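# Sort table parts into bins holding matching parts

## Task

Take each part lying on the table and place it in the bin that already contains an identical part; a part with no matching bin stays outside all bins. A part may be released once it is partly inside its correct bin, but avoid dropping it onto another part. At the end the gripper must have released everything and moved away, since anything kept in place only by the robot does not count as done.

## Robot and tools

Robot: one Kinova Gen3 seven-joint arm with a Robotiq 2F-85 parallel gripper and a wrist camera. There is a single arm, so every command row describes that one arm plus its gripper.

Scene frame: origin on the table surface directly beneath the arm base, +z up, +y to the left when facing along +x. The arm base may sit slightly tilted relative to the table. Two cameras: cam_high (fixed, 896x504, calibration given with K, distortion and a world-to-camera transform, accurate to a few degrees and millimetres) and cam_wrist (896x504, rides on the wrist near the link wrist_camera_optical, +z looking forward, +x right and +y down in the image, pose not given).

Tool execute_actions, argument actions: a list with at most one item. An empty list just returns the current state with pictures. An item {"rows": [...], "steps": n} is a motion lasting n control steps (each 1/30 s, n from 3 to 15, default 15). rows holds 1 to 15 rows; row k is applied on step k, and the final row repeats to fill the remaining steps. An item {"steps": n} without rows is a wait of up to 300 steps, counted from the previous result. Optional pictures: true adds camera images to a motion result. A refused call moves nothing.

Each row is nine numbers, each within -1 to 1, in this order: arm/djoint_1 (waist), arm/djoint_2 (shoulder), arm/djoint_3 (upper arm roll), arm/djoint_4 (elbow), arm/djoint_5 (forearm roll), arm/djoint_6 (wrist pitch), arm/djoint_7 (wrist roll), gripper/position, gripper/speed.

The seven joint numbers are offsets in joint space, not poses. They are measured from the joint angles printed in the most recent result that shows them (before any such result, or for later calls in the same reply, from where the arm stands when the action begins), not from the preceding row. Scale: 1.0 equals 0.9985 rad for joints 1 to 4 and 0.8765 rad for joints 5 to 7. So a row of all zeros is not a hold: it pulls the arm back to those reference angles. Stated joint ranges (rad): joints 1, 3, 5, 7 are -69.115 to 69.115; joint 2 -2.250 to 2.250; joint 4 -2.580 to 2.580; joint 6 -2.100 to 2.100. Real ends may differ by 0.013 rad; asking more than 0.013 rad beyond a range end gets the call refused, and targets past the real end are clipped, reported as "joint sent to its limit" (possibly for an earlier action).

gripper/position is an absolute setting, not an offset: +1 fully open (85 mm), 0 about 41 mm, pads touching near -0.8, and -1 closes until blocked. gripper/speed sets finger speed: about 20 mm/s at -1, 85 at 0, 150 at +1. Full close grips with roughly 190 to 235 N per pad. To hold firmly, send -1 and keep sending it. For a gentler grip, open, then command a position slightly narrower than the part. To release, command a position wider than the part. Fingers stay put until the number changes by 0.01 or more, but re-close on their own toward the request if the part slips or is lost. position_measured_pct is roughly 50 - 50 x position; stopping below about 90 short of the request means something is held, about 90 or above means pads met on nothing or something tiny. Closing pushes the fingertips about 13 mm farther from the wrist, so keep that clearance above surfaces. robotiq_tcp is at the closed fingertips; robotiq_pinch is 18.75 mm behind it, between closed pads.

Motion limits: each joint's target is kept within 0.304 rad (joints 1-4) or 0.266 rad (joints 5-7) of its measured angle per step, and all targets are scaled back if they would move the gripper over 70 mm from where it is. Joints are speed- and acceleration-limited and coordinated, so big moves may still be unfinished when the result arrives. The sim keeps running while replies are written; the arm continues to the last commanded target until it nearly stops or a step is HELD. The last 3 steps of each action run after its result is returned.

Result lines: Joint positions (rad) and Joint velocities (rad/s) in column order; joint torques in the same order (offset, scaled, noisy); HELD marks steps where a row was partly not sent; "joint command not followed" means the clearance check (which treats mounts and posts as arm) altered targets. A torque on any joint reaching its load limit (50.7 N m joints 1-4, 31.9 N m joints 5-7, held weight included) causes a TORQUE FAULT: 10 s stop and the rest of the call is dropped. Holding loads heats motors: MOTOR HOT from 60 °C, and at 75 °C an OVER-TEMPERATURE FAULT makes the arm sag. Parts may get brief outside tugs or pushes.

zoom_image: camera (cam_high or cam_wrist) and region [x0, y0, x1, y1] in that camera's pixels, at most 504x504, origin top-left; returns a closer view of the latest image.

read_manual: optional section ("licences"); returns URDF licence text only.

finished_scene: scene, the number of the current scene; ends and grades it irreversibly, then starts the next with its task.

Avoid: knocking or placing anything off the table (failure), dropping parts from height or onto other parts, slamming or pressing hard into the table or bins, and leaving the gripper holding or supporting a part at the end.

Each tool is called after "Emit:" as name([rows], argument=value, ...), one row to a line, values as JSON.

## Session

Emit:
execute_actions(actions=[])

Scene clock: 0.00 s of 12600.00 s.
position_measured_pct=0.0
Joint positions: [-0.125  1.424 -0.711  1.276  3.009  1.711  3.208]
Joint velocities: [ 0.001  0.001 -0.    -0.     0.001 -0.    -0.001]
Joint torques (N m, as the joint torque sensors report them, + toward a larger angle): no reading
Motor temperatures (°C, as the motors report them): [27 27 28 27 38 39 37]

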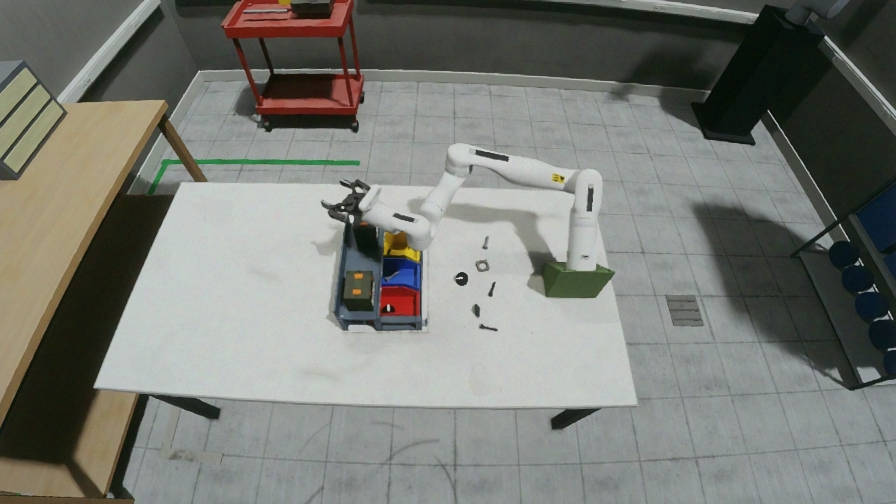

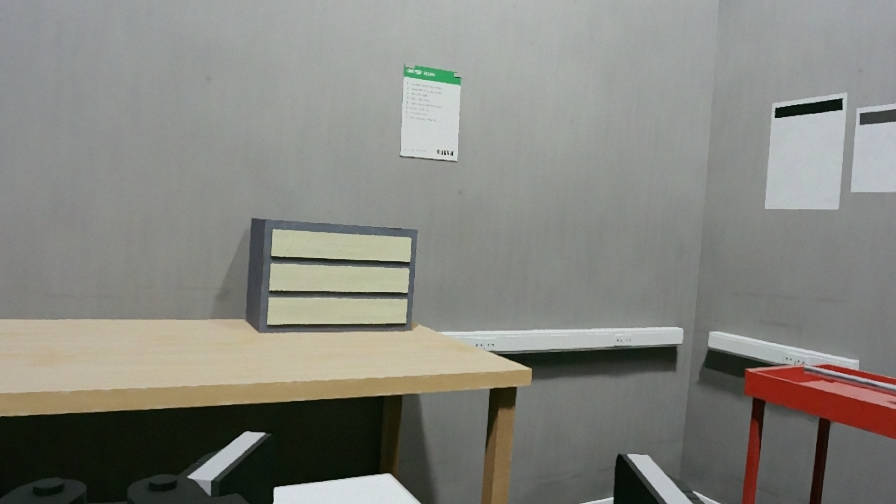

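Emit:
zoom_image(camera="cam_high", region=[320, 160, 640, 340])

Region (320, 160, 640, 340) of cam_high's 896x504 image, scaled by 1.575, with more detail than that image has; it fills the top 284 rows of this view, and the rest is white.

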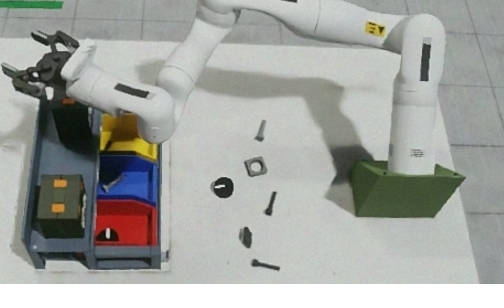

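Emit:
execute_actions([
  {"rows":[[0.125,-1,0.712,0,0.151,-1,-0.076,1,0]]},
])

Emit:
execute_actions([
  {"steps":60},
])

Emit:
execute_actions([
  {"rows":[[0,-0.2,0,0,0,-1,0,1,0]]},
])

Emit:
execute_actions([
  {"steps":30},
])

Emit:
execute_actions([
  {"rows":[[0,0,0,0,0,-1,0,1,0]]},
])

Emit:
execute_actions([
  {"steps":30},
])

Emit:
execute_actions([
  {"rows":[[0,0,0,0,0,-0.8,0,1,0]]},
])

Emit:
execute_actions([
  {"steps":40},
], pictures=true)

Emit:
zoom_image(camera="cam_high", region=[330, 210, 520, 340])

Scene clock: 2.23 s of 12600.00 s.
position_measured_pct=0.0
Joint positions: [-0.056  1.196 -0.489  1.278  3.083  1.515  3.171]
Joint velocities: [ 0.151 -0.74   0.741 -0.004  0.163 -0.65  -0.082]
Joint torques (N m, as the joint torque sensors report them, + toward a larger angle): [-20.96 -18.2   -7.51  -2.89   3.25   0.17  -0.18]
Motor temperatures (°C, as the motors report them): [27 27 28 27 38 39 37]
Steps of this call (steps 1 to 55: nothing new was sent; steps 56 to 67: the first 12 steps of this action). Readings (joint positions | what the end effector reports):
56: [-0.125 1.423 -0.711 1.277 3.009 1.710 3.208] | position_measured_pct=0.0
57: [-0.123 1.417 -0.706 1.278 3.011 1.705 3.207] | position_measured_pct=0.0
59: [-0.112 1.388 -0.680 1.279 3.023 1.681 3.201] | position_measured_pct=0.0
63: [-0.080 1.293 -0.587 1.278 3.058 1.601 3.184] | position_measured_pct=0.0
67: the state above

Scene clock: 4.23 s of 12600.00 s.
position_measured_pct=0.0
Joint positions: [-0.     0.425 -0.     1.276  3.141  0.835  3.142]
Joint velocities: [ 0. -0. -0.  0.  0. -0. -0.]
Joint torques (N m, as the joint torque sensors report them, + toward a larger angle): [-15.   -13.75  -8.    -7.83   2.02   1.66  -0.3 ]
Motor temperatures (°C, as the motors report them): [27 27 28 27 38 39 37]
Kept back: nothing.
Steps of this call (steps 1 to 3: the last 3 steps of your previous action; steps 4 to 60: the robot went on to your last target). Readings (joint positions | what the end effector reports):
1: [-0.051 1.171 -0.465 1.277 3.089 1.493 3.168] | position_measured_pct=0.0
2: [-0.047 1.146 -0.440 1.277 3.093 1.471 3.166] | position_measured_pct=0.0
4: [-0.039 1.096 -0.390 1.277 3.102 1.427 3.161] | position_measured_pct=0.0
8: [-0.027 0.997 -0.290 1.277 3.114 1.340 3.155] | position_measured_pct=0.0
60: the state above
The arm was judged still, so your last target was given up. Only a new action makes it travel on or press farther. Fingers that are still opening or closing keep moving.

Scene clock: 4.63 s of 12600.00 s.
position_measured_pct=0.0
Joint positions: [-0.     0.258 -0.     1.274  3.141  0.483  3.142]
Joint velocities: [ 0.    -0.214 -0.001  0.008  0.001 -1.218  0.002]
Joint torques (N m, as the joint torque sensors report them, + toward a larger angle): [-13.1   -8.97  -8.36  -7.1    1.1    1.49  -0.24]
Motor temperatures (°C, as the motors report them): [27 27 28 27 38 39 37]
Steps of this call (steps 1 to 12: the first 12 steps of this action). Readings (joint positions | what the end effector reports):
1: [-0.000 0.424 -0.000 1.277 3.141 0.833 3.142] | position_measured_pct=0.0
2: [-0.000 0.418 -0.000 1.278 3.141 0.826 3.142] | position_measured_pct=0.0
4: [-0.001 0.390 -0.000 1.279 3.141 0.790 3.142] | position_measured_pct=0.0
8: [-0.000 0.303 -0.000 1.275 3.141 0.645 3.141] | position_measured_pct=0.0
12: the state above

Scene clock: 5.63 s of 12600.00 s.
position_measured_pct=0.0
Joint positions: [-0.     0.226 -0.     1.276  3.141 -0.042  3.142]
Joint velocities: [-0.     0.     0.     0.001  0.     0.    -0.002]
Joint torques (N m, as the joint torque sensors report them, + toward a larger angle): [-12.32 -12.35  -9.    -8.25   0.39   1.85  -0.13]
Motor temperatures (°C, as the motors report them): [27 27 28 27 38 39 37]
Kept back: nothing.
Steps of this call (steps 1 to 3: the last 3 steps of your previous action; steps 4 to 30: the robot went on to your last target). Readings (joint positions | what the end effector reports):
1: [-0.000 0.252 -0.000 1.275 3.141 0.442 3.142] | position_measured_pct=0.0
2: [-0.000 0.246 -0.000 1.275 3.141 0.402 3.142] | position_measured_pct=0.0
4: [-0.000 0.239 -0.000 1.275 3.141 0.320 3.142] | position_measured_pct=0.0
8: [-0.000 0.231 -0.000 1.276 3.141 0.158 3.142] | position_measured_pct=0.0
30: the state above
The arm was judged still, so your last target was given up. Only a new action makes it travel on or press farther. Fingers that are still opening or closing keep moving.

Scene clock: 6.03 s of 12600.00 s.
position_measured_pct=0.0
Joint positions: [-0.     0.226 -0.     1.276  3.141 -0.426  3.142]
Joint velocities: [-0.001  0.003 -0.     0.    -0.    -1.216  0.001]
Joint torques (N m, as the joint torque sensors report them, + toward a larger angle): [-12.46 -12.36  -9.28  -7.84  -0.84   1.42  -0.06]
Motor temperatures (°C, as the motors report them): [27 27 28 27 38 39 37]
Steps of this call (steps 1 to 12: the first 12 steps of this action). Readings (joint positions | what the end effector reports):
1: [-0.000 0.226 -0.000 1.276 3.141 -0.043 3.142] | position_measured_pct=0.0
2: [-0.000 0.225 -0.000 1.276 3.141 -0.053 3.142] | position_measured_pct=0.0
4: [-0.000 0.225 -0.000 1.275 3.141 -0.103 3.141] | position_measured_pct=0.0
8: [-0.000 0.225 -0.000 1.276 3.141 -0.263 3.142] | position_measured_pct=0.0
12: the state above

Scene clock: 7.03 s of 12600.00 s.
position_measured_pct=0.0
Joint positions: [-0.     0.226 -0.     1.276  3.141 -0.918  3.142]
Joint velocities: [-0.001 -0.001 -0.    -0.    -0.     0.    -0.   ]
Joint torques (N m, as the joint torque sensors report them, + toward a larger angle): [-11.5  -11.53  -8.81  -7.77  -1.77   0.99  -0.41]
Motor temperatures (°C, as the motors report them): [27 27 28 27 38 39 37]
Kept back: nothing.
Steps of this call (steps 1 to 3: the last 3 steps of your previous action; steps 4 to 30: the robot went on to your last target). Readings (joint positions | what the end effector reports):
1: [-0.000 0.226 -0.000 1.276 3.141 -0.466 3.142] | position_measured_pct=0.0
2: [-0.000 0.226 -0.000 1.277 3.141 -0.507 3.142] | position_measured_pct=0.0
4: [-0.000 0.226 -0.000 1.277 3.141 -0.588 3.142] | position_measured_pct=0.0
8: [-0.000 0.226 -0.000 1.277 3.141 -0.751 3.142] | position_measured_pct=0.0
30: the state above
The arm was judged still, so your last target was given up. Only a new action makes it travel on or press farther. Fingers that are still opening or closing keep moving.

Scene clock: 7.43 s of 12600.00 s.
position_measured_pct=0.0
Joint positions: [-0.     0.226 -0.     1.277  3.141 -1.302  3.142]
Joint velocities: [ 0.    -0.    -0.     0.    -0.001 -1.216 -0.001]
Joint torques (N m, as the joint torque sensors report them, + toward a larger angle): [-10.9  -10.88  -7.73  -6.69  -1.97   0.32  -0.13]
Motor temperatures (°C, as the motors report them): [27 27 28 27 38 39 37]
Steps of this call (steps 1 to 12: the first 12 steps of this action). Readings (joint positions | what the end effector reports):
1: [-0.000 0.226 -0.000 1.276 3.141 -0.920 3.142] | position_measured_pct=0.0
2: [-0.000 0.226 -0.000 1.276 3.141 -0.929 3.142] | position_measured_pct=0.0
4: [-0.000 0.226 -0.000 1.275 3.141 -0.980 3.141] | position_measured_pct=0.0
8: [-0.000 0.226 -0.000 1.276 3.141 -1.140 3.142] | position_measured_pct=0.0
12: the state above

Scene clock: 8.77 s of 12600.00 s.
position_measured_pct=0.0
Joint positions: [-0.     0.226 -0.     1.276  3.141 -1.62   3.142]
Joint velocities: [-0.002 -0.001 -0.    -0.    -0.     0.     0.   ]
Joint torques (N m, as the joint torque sensors report them, + toward a larger angle): [-10.23 -10.24  -7.33  -5.89  -2.04   0.06  -0.14]
Motor temperatures (°C, as the motors report them): [27 27 28 27 38 39 37]
Kept back: nothing.
Steps of this call (steps 1 to 3: the last 3 steps of your previous action; steps 4 to 30: the robot went on to your last target; steps 31 to 40: nothing new was sent). Readings (joint positions | what the end effector reports):
1: [-0.000 0.226 -0.000 1.277 3.141 -1.343 3.142] | position_measured_pct=0.0
2: [-0.000 0.226 -0.000 1.277 3.141 -1.384 3.142] | position_measured_pct=0.0
4: [-0.000 0.226 -0.000 1.277 3.141 -1.465 3.142] | position_measured_pct=0.0
8: [-0.000 0.226 -0.000 1.277 3.141 -1.603 3.142] | position_measured_pct=0.0
40: the state above
The arm was judged still, so your last target was given up. Only a new action makes it travel on or press farther. Fingers that are still opening or closing keep moving.

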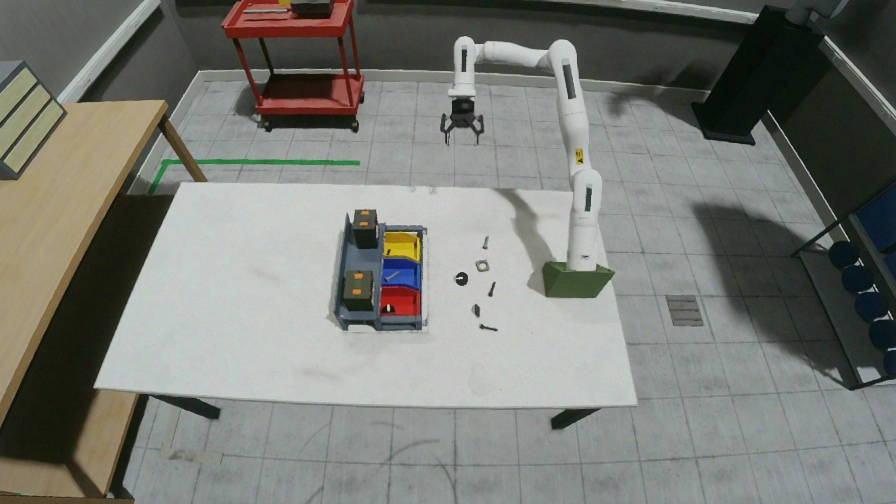

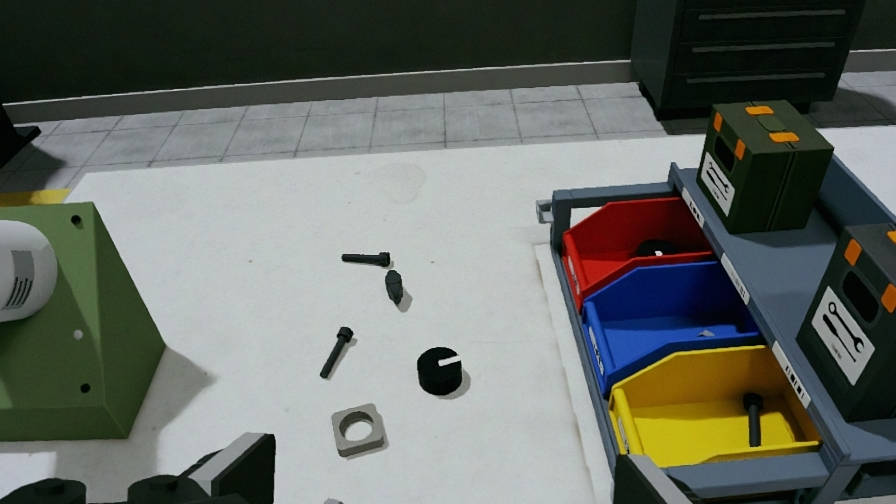

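Region (330, 210, 520, 340) of cam_high's 896x504 image, scaled by 2.653, with more detail than that image has; it fills the top 345 rows of this view, and the rest is white.

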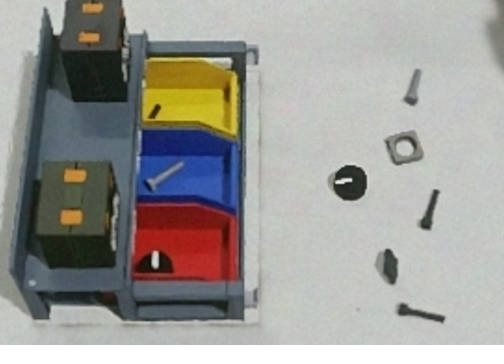

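Emit:
execute_actions([
  {"rows":[[-0.56,0.34,0.535,0.466,0,0.6,-0.25,1,0]]},
])

Emit:
execute_actions([
  {"steps":40},
])

Emit:
execute_actions([
  {"rows":[[-0.56,0.347,0.535,0.466,0,0.592,-0.25,0.2,0]]},
])

Emit:
execute_actions([
  {"steps":45},
], pictures=true)

Scene clock: 9.60 s of 12600.00 s.
position_measured_pct=0.0
Joint positions: [-0.247  0.422  0.232  1.507  3.142 -1.415  3.014]
Joint velocities: [-0.945  0.512  0.917  0.842  0.003  0.799 -0.327]
Joint torques (N m, as the joint torque sensors report them, + toward a larger angle): [-12.9  -10.13  -7.48  -5.62  -1.83  -0.81  -0.24]
Motor temperatures (°C, as the motors report them): [27 27 28 27 38 39 37]
Steps of this call (steps 1 to 13: nothing new was sent; steps 14 to 25: the first 12 steps of this action). Readings (joint positions | what the end effector reports):
14: [-0.002 0.227 0.001 1.277 3.142 -1.619 3.141] | position_measured_pct=0.0
15: [-0.010 0.233 0.006 1.282 3.142 -1.615 3.137] | position_measured_pct=0.0
17: [-0.041 0.261 0.033 1.308 3.142 -1.592 3.119] | position_measured_pct=0.0
21: [-0.136 0.349 0.124 1.400 3.142 -1.511 3.062] | position_measured_pct=0.0
25: the state above

Scene clock: 10.93 s of 12600.00 s.
position_measured_pct=0.0
Joint positions: [-0.56   0.565  0.534  1.742  3.141 -1.094  2.922]
Joint velocities: [ 0.     0.001 -0.     0.001 -0.001  0.     0.002]
Joint torques (N m, as the joint torque sensors report them, + toward a larger angle): [-12.75  -7.26  -5.63  -5.71  -1.19  -0.49  -0.24]
Motor temperatures (°C, as the motors report them): [28 27 28 27 38 39 37]
Kept back: nothing.
Steps of this call (steps 1 to 3: the last 3 steps of your previous action; steps 4 to 30: the robot went on to your last target; steps 31 to 40: nothing new was sent). Readings (joint positions | what the end effector reports):
1: [-0.280 0.439 0.264 1.535 3.142 -1.387 3.003] | position_measured_pct=0.0
2: [-0.317 0.457 0.299 1.563 3.142 -1.356 2.992] | position_measured_pct=0.0
4: [-0.393 0.491 0.372 1.619 3.141 -1.281 2.970] | position_measured_pct=0.0
8: [-0.510 0.545 0.491 1.710 3.141 -1.142 2.935] | position_measured_pct=0.0
40: the state above
The arm was judged still, so your last target was given up. Only a new action makes it travel on or press farther. Fingers that are still opening or closing keep moving.

Scene clock: 11.33 s of 12600.00 s.
position_measured_pct=28.2
Joint positions: [-0.883  0.811  0.838  2.039  3.141 -0.825  2.766]
Joint velocities: [-1.299  0.602  1.303  1.061  0.     1.179 -0.394]
Joint torques (N m, as the joint torque sensors report them, + toward a larger angle): [-11.59  -8.86  -1.48  -6.52  -0.19   0.06  -0.37]
Motor temperatures (°C, as the motors report them): [28 27 28 27 38 39 37]
Steps of this call (steps 1 to 12: the first 12 steps of this action). Readings (joint positions | what the end effector reports):
1: [-0.561 0.567 0.535 1.743 3.142 -1.093 2.922] | position_measured_pct=0.0
2: [-0.569 0.573 0.541 1.748 3.142 -1.088 2.918] | position_measured_pct=0.4
4: [-0.600 0.603 0.567 1.774 3.142 -1.065 2.899] | position_measured_pct=4.8
8: [-0.719 0.714 0.679 1.888 3.141 -0.965 2.828] | position_measured_pct=16.3
12: the state above

Scene clock: 12.83 s of 12600.00 s.
position_measured_pct=40.1
Joint positions: [-1.119  0.912  1.068  2.207  3.141 -0.575  2.703]
Joint velocities: [-0.001  0.    -0.    -0.    -0.001 -0.     0.001]
Joint torques (N m, as the joint torque sensors report them, + toward a larger angle): [-9.83 -4.62 -0.79 -4.12 -0.03 -0.18 -0.19]
Motor temperatures (°C, as the motors report them): [28 27 28 27 38 39 37]
Kept back: nothing.
Steps of this call (steps 1 to 3: the last 3 steps of your previous action; steps 4 to 30: the robot went on to your last target; steps 31 to 45: nothing new was sent). Readings (joint positions | what the end effector reports):
1: [-0.924 0.830 0.880 2.072 3.141 -0.785 2.753] | position_measured_pct=31.0
2: [-0.962 0.846 0.919 2.100 3.141 -0.744 2.743] | position_measured_pct=34.1
4: [-1.029 0.875 0.987 2.149 3.141 -0.668 2.724] | position_measured_pct=38.1
8: [-1.101 0.904 1.061 2.201 3.142 -0.583 2.705] | position_measured_pct=39.7
45: the state above
The arm was judged still, so your last target was given up. Only a new action makes it travel on or press farther. Fingers that are still opening or closing keep moving.

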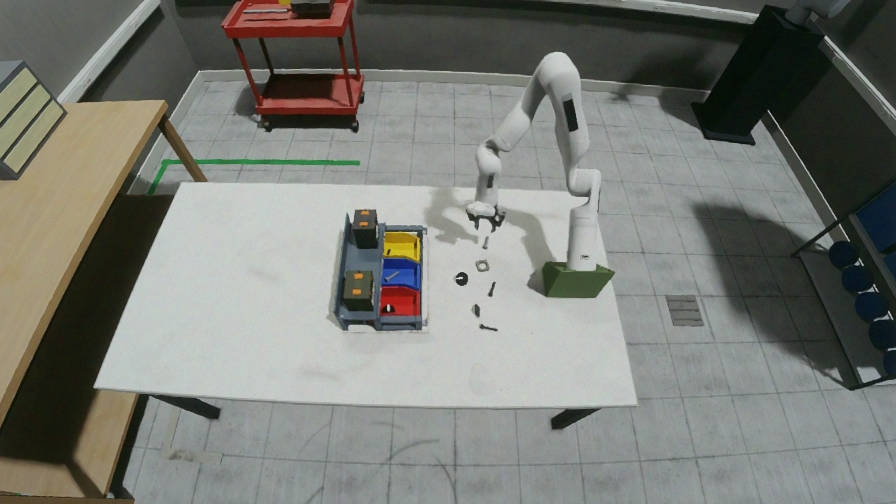

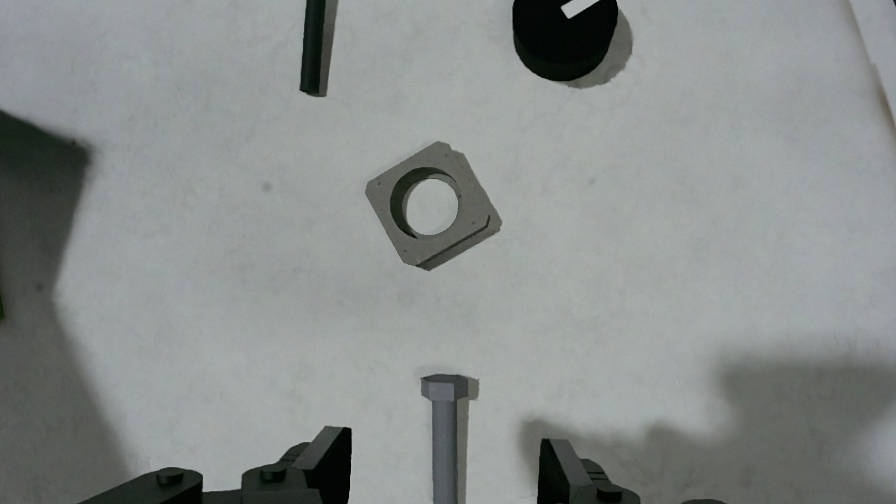

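Well aligned. Compare with the blue bin.

Emit:
zoom_image(camera="cam_high", region=[375, 225, 435, 320])

Emit:
zoom_image(camera="cam_high", region=[450, 200, 530, 340])

Region (375, 225, 435, 320) of cam_high's 896x504 image, scaled by 5.305, with more detail than that image has; it fills the left 318 columns of this view, and the rest is white.

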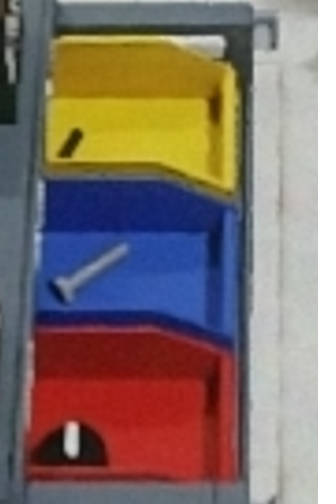

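Region (450, 200, 530, 340) of cam_high's 896x504 image, scaled by 3.600, with more detail than that image has; it fills the left 288 columns of this view, and the rest is white.

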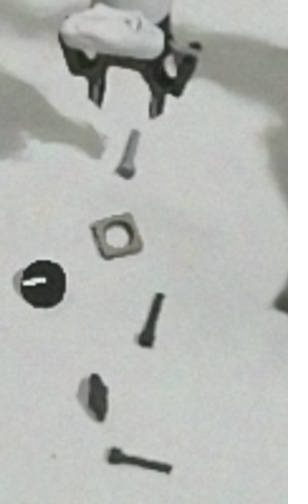

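Emit:
execute_actions([
  {"rows":[[0.188,0.337,-0.358,-0.41,0,-0.074,0,0.6,0]]},
])

Emit:
execute_actions([
  {"steps":30},
], pictures=true)

Emit:
zoom_image(camera="cam_high", region=[420, 230, 520, 310])

Scene clock: 13.47 s of 12600.00 s.
position_measured_pct=20.2
Joint positions: [-0.99   1.139  0.833  1.947  3.142 -0.619  2.703]
Joint velocities: [ 0.344  0.633 -0.71  -0.872 -0.001 -0.119  0.002]
Joint torques (N m, as the joint torque sensors report them, + toward a larger angle): [-12.53  -9.5   -0.94  -4.02   0.18   0.18  -0.27]
Motor temperatures (°C, as the motors report them): [28 27 28 27 38 39 37]
Steps of this call (steps 1 to 7: nothing new was sent; steps 8 to 19: the first 12 steps of this action). Readings (joint positions | what the end effector reports):
8: [-1.118 0.913 1.067 2.206 3.141 -0.575 2.703] | position_measured_pct=40.1
9: [-1.113 0.921 1.063 2.201 3.142 -0.577 2.703] | position_measured_pct=39.3
11: [-1.094 0.951 1.037 2.174 3.142 -0.583 2.703] | position_measured_pct=35.3
15: [-1.036 1.053 0.931 2.065 3.142 -0.603 2.703] | position_measured_pct=24.2
19: the state above

Scene clock: 14.47 s of 12600.00 s.
position_measured_pct=19.8
Joint positions: [-0.931  1.248  0.711  1.798  3.141 -0.64   2.703]
Joint velocities: [-0.    -0.002 -0.    -0.     0.001 -0.     0.001]
Joint torques (N m, as the joint torque sensors report them, + toward a larger angle): [-13.58 -12.69  -1.03  -5.33  -0.04   0.1   -0.22]
Motor temperatures (°C, as the motors report them): [28 27 28 27 38 39 37]
Kept back: nothing.
Steps of this call (steps 1 to 3: the last 3 steps of your previous action; steps 4 to 30: the robot went on to your last target). Readings (joint positions | what the end effector reports):
1: [-0.979 1.160 0.810 1.918 3.142 -0.623 2.703] | position_measured_pct=20.2
2: [-0.967 1.180 0.786 1.889 3.142 -0.627 2.703] | position_measured_pct=20.2
4: [-0.949 1.215 0.744 1.840 3.141 -0.633 2.703] | position_measured_pct=19.8
8: [-0.936 1.242 0.709 1.800 3.141 -0.639 2.703] | position_measured_pct=19.8
30: the state above
The arm was judged still, so your last target was given up. Only a new action makes it travel on or press farther. Fingers that are still opening or closing keep moving.

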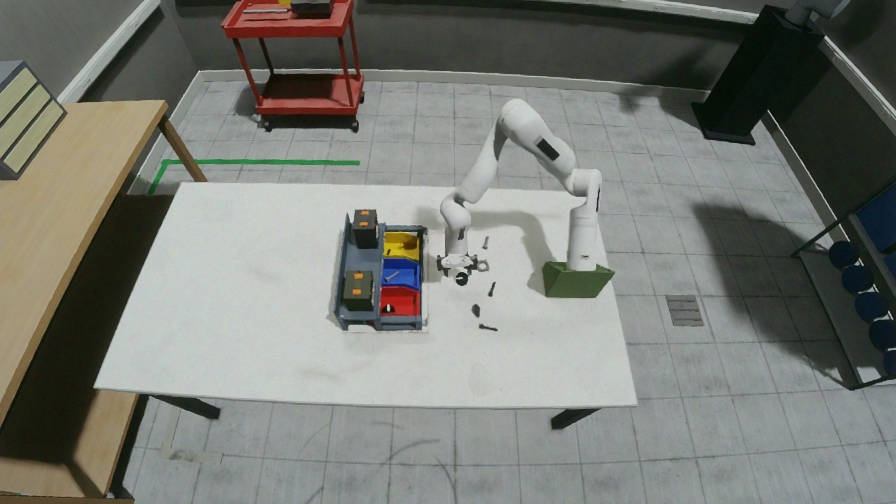

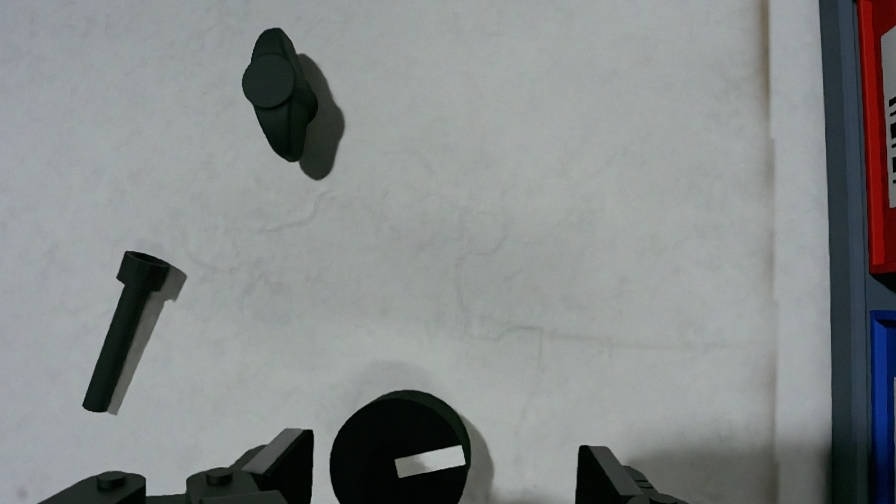

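Region (420, 230, 520, 310) of cam_high's 896x504 image, scaled by 5.040, with more detail than that image has; it fills the top 403 rows of this view, and the rest is white.

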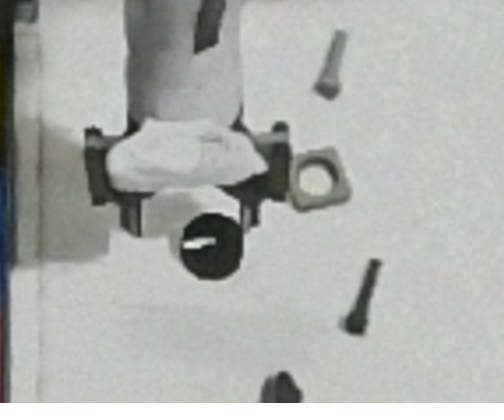

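Emit:
execute_actions([
  {"rows":[[0.013,0.032,-0.017,0.051,0,0.095,0,0.8,0]]},
])

Emit:
execute_actions([
  {"steps":15},
], pictures=true)

Emit:
zoom_image(camera="cam_high", region=[420, 230, 520, 310])

Scene clock: 15.07 s of 12600.00 s.
position_measured_pct=9.9
Joint positions: [-0.918  1.28   0.694  1.849  3.141 -0.556  2.703]
Joint velocities: [ 0.002  0.004  0.001  0.001 -0.001  0.    -0.   ]
Joint torques (N m, as the joint torque sensors report them, + toward a larger angle): [-13.52 -12.92  -0.53  -4.84  -0.3   -0.21  -0.15]
Motor temperatures (°C, as the motors report them): [28 28 28 27 38 39 37]
Steps of this call (steps 1 to 6: nothing new was sent; steps 7 to 18: the first 12 steps of this action). Readings (joint positions | what the end effector reports):
7: [-0.931 1.249 0.710 1.799 3.141 -0.638 2.703] | position_measured_pct=19.8
8: [-0.929 1.253 0.709 1.803 3.142 -0.630 2.703] | position_measured_pct=19.4
10: [-0.923 1.269 0.701 1.828 3.142 -0.590 2.703] | position_measured_pct=15.5
14: [-0.919 1.279 0.693 1.848 3.141 -0.557 2.703] | position_measured_pct=10.3
18: the state above

Scene clock: 15.57 s of 12600.00 s.
position_measured_pct=9.9
Joint positions: [-0.918  1.28   0.694  1.849  3.141 -0.556  2.703]
Joint velocities: [-0.001 -0.001  0.    -0.    -0.    -0.     0.   ]
Joint torques (N m, as the joint torque sensors report them, + toward a larger angle): [-13.63 -12.81  -0.96  -5.17  -0.13  -0.19  -0.27]
Motor temperatures (°C, as the motors report them): [28 28 28 27 38 39 37]
Kept back: nothing.
Steps of this call (steps 1 to 3: the last 3 steps of your previous action; steps 4 to 15: the robot went on to your last target). Readings (joint positions | what the end effector reports):
1: [-0.918 1.280 0.694 1.849 3.141 -0.556 2.703] | position_measured_pct=9.9
2: [-0.918 1.280 0.694 1.849 3.141 -0.556 2.703] | position_measured_pct=9.9
4: [-0.918 1.280 0.694 1.849 3.141 -0.556 2.703] | position_measured_pct=9.9
8: [-0.918 1.280 0.694 1.849 3.141 -0.556 2.703] | position_measured_pct=9.9
15: the state above
The arm was judged still, so your last target was given up. Only a new action makes it travel on or press farther. Fingers that are still opening or closing keep moving.

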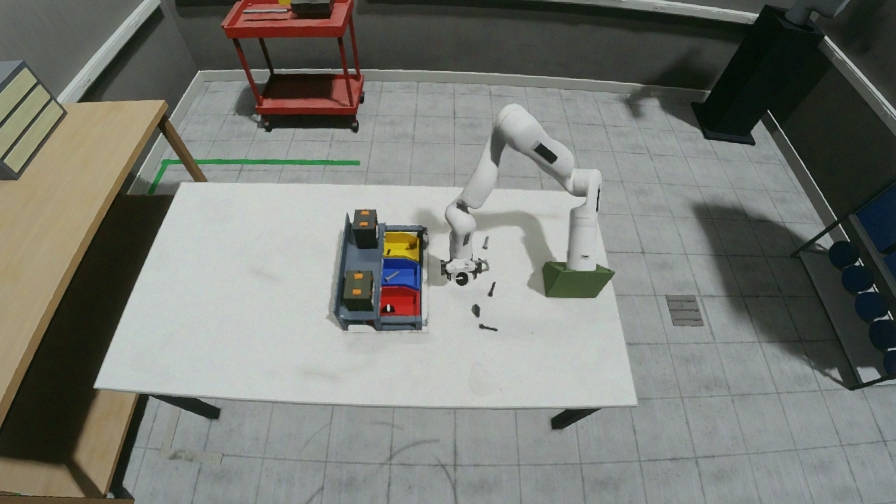

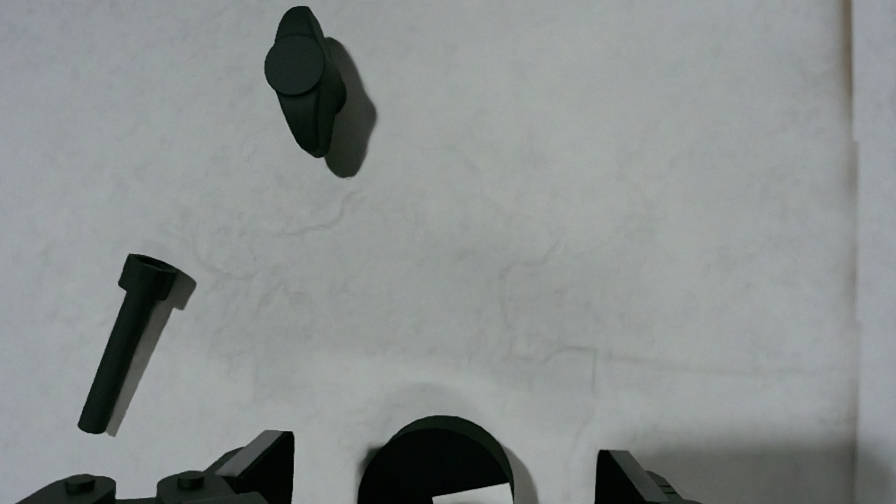

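Region (420, 230, 520, 310) of cam_high's 896x504 image, scaled by 5.040, with more detail than that image has; it fills the top 403 rows of this view, and the rest is white.

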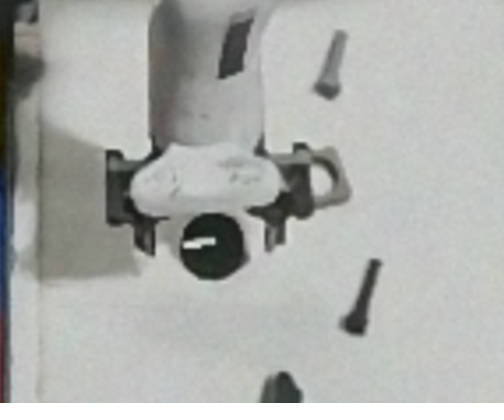

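Emit:
execute_actions([
  {"rows":[[0.016,0.018,-0.004,0.003,0,0.031,0,0.6,0]],"steps":12},
])

Emit:
execute_actions([
  {"rows":[[0,0,0,0,0,0,0,-1,0]]},
])

Emit:
execute_actions([
  {"steps":10},
])

Emit:
execute_actions([
  {"rows":[[-0.179,-0.191,0.065,-0.107,0,-0.411,0.85,-1,0]]},
])

Emit:
execute_actions([
  {"steps":22},
])

Emit:
execute_actions([
  {"rows":[[0.328,0.351,-0.083,-0.941,0,-0.536,0.85,-1,0]]},
])

Emit:
execute_actions([
  {"steps":35},
], pictures=true)

Emit:
zoom_image(camera="cam_high", region=[340, 220, 480, 340])

Scene clock: 16.13 s of 12600.00 s.
position_measured_pct=19.8
Joint positions: [-0.903  1.298  0.69   1.852  3.141 -0.529  2.703]
Joint velocities: [ 0.004  0.005  0.    -0.    -0.001 -0.     0.001]
Joint torques (N m, as the joint torque sensors report them, + toward a larger angle): [-13.56 -12.98  -1.    -4.67   0.    -0.17   0.01]
Motor temperatures (°C, as the motors report them): [28 28 28 27 38 39 37]
Steps of this call (steps 1 to 8: nothing new was sent; steps 9 to 17: the first 9 steps of this action). Readings (joint positions | what the end effector reports):
9: [-0.917 1.282 0.693 1.849 3.141 -0.555 2.703] | position_measured_pct=9.9
10: [-0.911 1.288 0.692 1.849 3.141 -0.548 2.703] | position_measured_pct=10.3
12: [-0.903 1.297 0.690 1.852 3.142 -0.532 2.703] | position_measured_pct=14.7
16: [-0.903 1.297 0.690 1.852 3.141 -0.529 2.703] | position_measured_pct=19.4
17: the state above

Scene clock: 16.63 s of 12600.00 s.
position_measured_pct=48.0
Joint positions: [-0.903  1.297  0.69   1.851  3.141 -0.529  2.703]
Joint velocities: [-0.015 -0.018 -0.001  0.    -0.006 -0.024 -0.004]
Joint torques (N m, as the joint torque sensors report them, + toward a larger angle): [-11.63 -11.18  -1.32  -4.41   0.26   0.42  -0.06]
Motor temperatures (°C, as the motors report them): [28 28 28 27 38 39 37]
Steps of this call (steps 1 to 3: the last 3 steps of your previous action; steps 4 to 15: the first 12 steps of this action, its rows measured from where the robot was after step 3). Readings (joint positions | what the end effector reports):
3: [-0.902 1.298 0.690 1.852 3.141 -0.529 2.703] | position_measured_pct=19.8
4: [-0.902 1.298 0.690 1.852 3.141 -0.529 2.703] | position_measured_pct=19.8
5: [-0.902 1.298 0.690 1.852 3.141 -0.529 2.703] | position_measured_pct=20.6
7: [-0.902 1.298 0.690 1.852 3.141 -0.529 2.703] | position_measured_pct=24.6
11: [-0.902 1.298 0.690 1.852 3.141 -0.529 2.703] | position_measured_pct=36.1
15: the state above

Scene clock: 16.97 s of 12600.00 s.
position_measured_pct=77.8
Joint positions: [-0.91   1.29   0.689  1.845  3.141 -0.526  2.703]
Joint velocities: [ 0.005  0.003  0.007 -0.008 -0.001  0.005 -0.001]
Joint torques (N m, as the joint torque sensors report them, + toward a larger angle): [-7.84 -6.75 -0.9   0.84  0.07 -1.46 -0.31]
Motor temperatures (°C, as the motors report them): [28 28 28 27 38 39 37]
Kept back: nothing.
Steps of this call (steps 1 to 3: the last 3 steps of your previous action; steps 4 to 10: the robot went on to your last target). Readings (joint positions | what the end effector reports):
1: [-0.903 1.297 0.689 1.851 3.141 -0.530 2.703] | position_measured_pct=50.4
2: [-0.907 1.293 0.687 1.850 3.140 -0.533 2.703] | position_measured_pct=52.8
4: [-0.908 1.292 0.687 1.849 3.140 -0.531 2.703] | position_measured_pct=59.5
8: [-0.910 1.290 0.688 1.846 3.141 -0.528 2.703] | position_measured_pct=71.8
10: the state above

Scene clock: 17.37 s of 12600.00 s.
position_measured_pct=91.7
Joint positions: [-1.056  1.134  0.743  1.756  3.141 -0.815  3.052]
Joint velocities: [-0.202 -0.217  0.075 -0.126  0.    -0.499  1.217]
Joint torques (N m, as the joint torque sensors report them, + toward a larger angle): [-11.37 -10.21  -1.25  -6.4   -0.01   0.25  -0.23]
Motor temperatures (°C, as the motors report them): [28 28 28 27 38 39 37]
Steps of this call (steps 1 to 12: the first 12 steps of this action). Readings (joint positions | what the end effector reports):
1: [-0.911 1.288 0.690 1.844 3.141 -0.527 2.704] | position_measured_pct=81.0
2: [-0.916 1.283 0.691 1.843 3.141 -0.535 2.711] | position_measured_pct=83.7
4: [-0.941 1.257 0.700 1.832 3.141 -0.571 2.745] | position_measured_pct=90.1
8: [-1.016 1.177 0.727 1.783 3.141 -0.711 2.889] | position_measured_pct=91.7
12: the state above

Scene clock: 18.10 s of 12600.00 s.
position_measured_pct=91.7
Joint positions: [-1.088  1.099  0.754  1.738  3.141 -0.886  3.448]
Joint velocities: [-0.    -0.001  0.    -0.    -0.    -0.     0.001]
Joint torques (N m, as the joint torque sensors report them, + toward a larger angle): [-12.62 -10.96  -1.09  -7.31   0.02  -0.2   -0.4 ]
Motor temperatures (°C, as the motors report them): [28 28 28 27 38 39 37]
Kept back: nothing.
Steps of this call (steps 1 to 3: the last 3 steps of your previous action; steps 4 to 22: the robot went on to your last target). Readings (joint positions | what the end effector reports):
1: [-1.062 1.127 0.745 1.753 3.141 -0.830 3.093] | position_measured_pct=91.7
2: [-1.067 1.122 0.747 1.750 3.141 -0.841 3.133] | position_measured_pct=91.7
4: [-1.075 1.114 0.750 1.745 3.141 -0.858 3.214] | position_measured_pct=91.7
8: [-1.084 1.104 0.753 1.740 3.141 -0.878 3.376] | position_measured_pct=91.7
22: the state above

Scene clock: 18.50 s of 12600.00 s.
position_measured_pct=91.7
Joint positions: [-0.841  1.362  0.691  1.404  3.141 -1.177  3.74 ]
Joint velocities: [ 0.495  0.544 -0.136 -1.367 -0.002 -1.119  1.211]
Joint torques (N m, as the joint torque sensors report them, + toward a larger angle): [-18.73 -18.7   -0.86  -7.65  -0.27  -1.09  -0.27]
Motor temperatures (°C, as the motors report them): [28 28 28 27 38 39 37]
Steps of this call (steps 1 to 12: the first 12 steps of this action). Readings (joint positions | what the end effector reports):
1: [-1.087 1.101 0.754 1.737 3.141 -0.887 3.449] | position_measured_pct=91.7
2: [-1.080 1.108 0.752 1.731 3.141 -0.892 3.453] | position_measured_pct=91.7
4: [-1.050 1.138 0.745 1.703 3.141 -0.915 3.476] | position_measured_pct=91.7
8: [-0.936 1.257 0.717 1.582 3.142 -1.021 3.582] | position_measured_pct=91.7
12: the state above

Scene clock: 19.67 s of 12600.00 s.
position_measured_pct=91.7
Joint positions: [-0.761  1.45   0.671  0.798  3.141 -1.356  4.193]
Joint velocities: [-0.001 -0.001  0.    -0.     0.001  0.     0.001]
Joint torques (N m, as the joint torque sensors report them, + toward a larger angle): [-18.69 -17.91  -0.92  -8.87   0.11  -0.03  -0.34]
Motor temperatures (°C, as the motors report them): [28 28 28 27 38 39 37]
Kept back: nothing.
Steps of this call (steps 1 to 3: the last 3 steps of your previous action; steps 4 to 35: the robot went on to your last target). Readings (joint positions | what the end effector reports):
1: [-0.826 1.379 0.686 1.358 3.141 -1.212 3.781] | position_measured_pct=91.7
2: [-0.813 1.392 0.683 1.312 3.141 -1.241 3.822] | position_measured_pct=91.7
4: [-0.796 1.412 0.679 1.225 3.141 -1.283 3.899] | position_measured_pct=91.7
8: [-0.779 1.431 0.675 1.079 3.141 -1.323 4.023] | position_measured_pct=91.7
35: the state above

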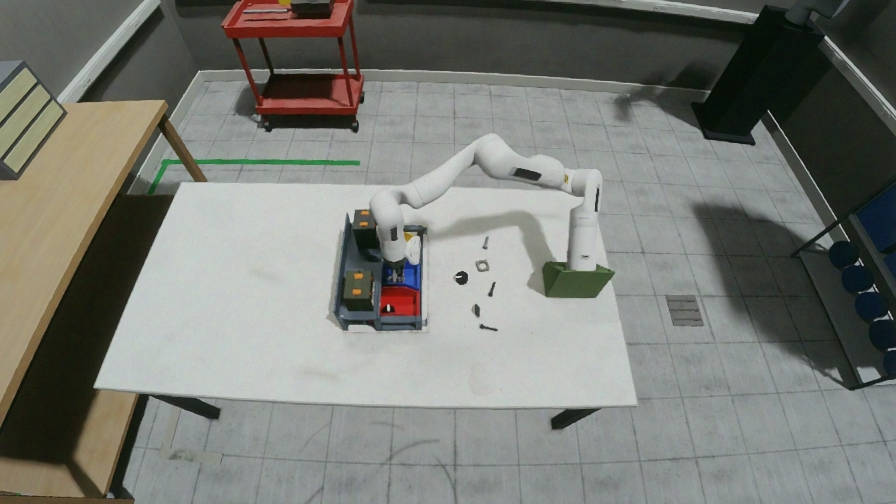

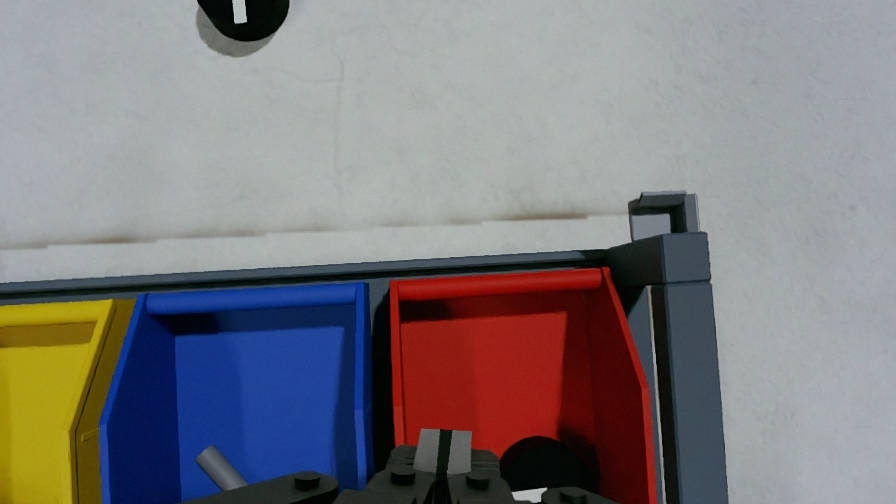

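Region (340, 220, 480, 340) of cam_high's 896x504 image, scaled by 3.600, with more detail than that image has; it fills the top 432 rows of this view, and the rest is white.

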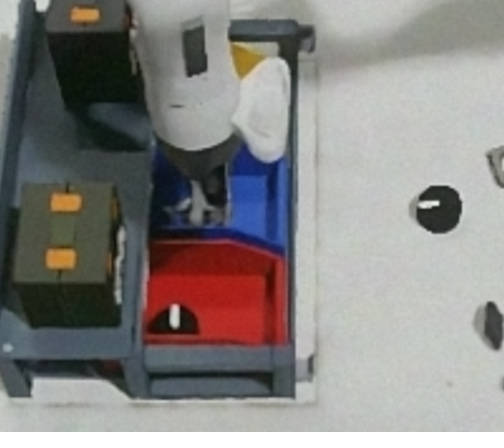

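Emit:
execute_actions([
  {"rows":[[0,0,0,0,0,0,1,0.7,0]]},
])

Emit:
execute_actions([
  {"steps":22},
])

Emit:
execute_actions([
  {"rows":[[-0.1,-0.1,0.025,0.3,0,0.17,0.885,0.7,0]]},
])

Emit:
execute_actions([
  {"steps":22},
], pictures=true)

Scene clock: 20.23 s of 12600.00 s.
position_measured_pct=63.5
Joint positions: [-0.761  1.45   0.671  0.798  3.141 -1.356  4.577]
Joint velocities: [ 0.001 -0.    -0.     0.    -0.002 -0.     1.216]
Joint torques (N m, as the joint torque sensors report them, + toward a larger angle): [-18.28 -17.59  -0.35  -9.    -0.02   0.04  -0.14]
Motor temperatures (°C, as the motors report them): [28 28 28 27 38 39 37]
Steps of this call (steps 1 to 5: the robot went on to your last target; steps 6 to 17: the first 12 steps of this action). Readings (joint positions | what the end effector reports):
6: [-0.761 1.450 0.671 0.798 3.141 -1.356 4.195] | position_measured_pct=91.7
7: [-0.761 1.450 0.671 0.798 3.141 -1.356 4.204] | position_measured_pct=91.7
9: [-0.761 1.450 0.671 0.798 3.141 -1.356 4.255] | position_measured_pct=86.9
13: [-0.761 1.450 0.671 0.798 3.141 -1.356 4.415] | position_measured_pct=75.4
17: the state above

Scene clock: 20.97 s of 12600.00 s.
position_measured_pct=15.1
Joint positions: [-0.761  1.45   0.671  0.798  3.141 -1.356  5.07 ]
Joint velocities: [-0.001 -0.    -0.     0.    -0.001 -0.    -0.   ]
Joint torques (N m, as the joint torque sensors report them, + toward a larger angle): [-18.27 -17.88  -0.74  -8.91   0.04  -0.36  -0.09]
Motor temperatures (°C, as the motors report them): [28 28 28 27 38 39 37]
Kept back: nothing.
Steps of this call (steps 1 to 3: the last 3 steps of your previous action; steps 4 to 22: the robot went on to your last target). Readings (joint positions | what the end effector reports):
1: [-0.761 1.450 0.671 0.798 3.141 -1.356 4.618] | position_measured_pct=60.7
2: [-0.761 1.450 0.671 0.798 3.141 -1.356 4.659] | position_measured_pct=57.5
4: [-0.761 1.450 0.671 0.798 3.141 -1.356 4.740] | position_measured_pct=51.6
8: [-0.761 1.450 0.671 0.798 3.141 -1.356 4.903] | position_measured_pct=39.7
22: the state above

Scene clock: 21.37 s of 12600.00 s.
position_measured_pct=15.1
Joint positions: [-0.839  1.372  0.691  1.035  3.141 -1.238  5.373]
Joint velocities: [-0.128 -0.131  0.037  0.434 -0.001  0.216  1.216]
Joint torques (N m, as the joint torque sensors report them, + toward a larger angle): [-17.3  -16.87  -0.29  -9.23  -0.16  -0.06   0.16]
Motor temperatures (°C, as the motors report them): [28 28 28 27 38 39 37]
Steps of this call (steps 1 to 12: the first 12 steps of this action). Readings (joint positions | what the end effector reports):
1: [-0.761 1.449 0.671 0.799 3.141 -1.355 5.071] | position_measured_pct=15.1
2: [-0.764 1.447 0.672 0.805 3.141 -1.353 5.075] | position_measured_pct=15.1
4: [-0.774 1.437 0.674 0.833 3.141 -1.339 5.099] | position_measured_pct=15.1
8: [-0.813 1.398 0.683 0.947 3.141 -1.283 5.211] | position_measured_pct=15.1
12: the state above

Scene clock: 22.10 s of 12600.00 s.
position_measured_pct=15.1
Joint positions: [-0.861  1.35   0.696  1.098  3.141 -1.207  5.846]
Joint velocities: [-0.    -0.001  0.     0.001 -0.002 -0.    -0.   ]
Joint torques (N m, as the joint torque sensors report them, + toward a larger angle): [-17.06 -16.29  -0.81  -8.66   0.09  -0.22  -0.19]
Motor temperatures (°C, as the motors report them): [28 28 28 27 38 39 37]
Kept back: nothing.
Steps of this call (steps 1 to 3: the last 3 steps of your previous action; steps 4 to 22: the robot went on to your last target). Readings (joint positions | what the end effector reports):
1: [-0.843 1.368 0.692 1.048 3.141 -1.232 5.414] | position_measured_pct=15.1
2: [-0.846 1.365 0.693 1.058 3.141 -1.227 5.454] | position_measured_pct=15.1
4: [-0.851 1.360 0.694 1.073 3.141 -1.219 5.536] | position_measured_pct=15.1
8: [-0.857 1.354 0.695 1.088 3.141 -1.212 5.698] | position_measured_pct=15.1
22: the state above

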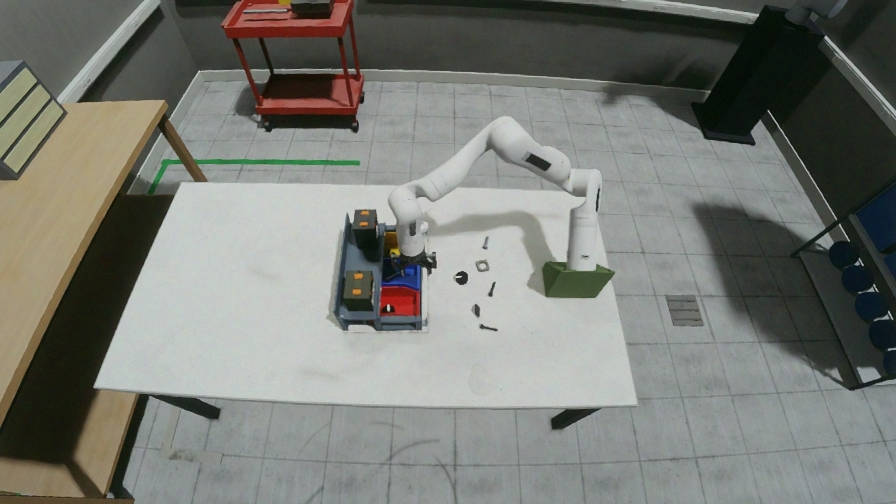

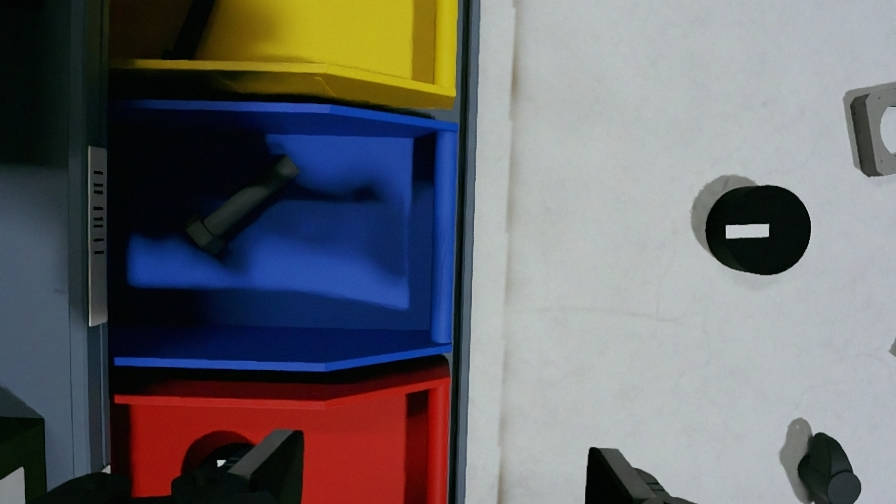

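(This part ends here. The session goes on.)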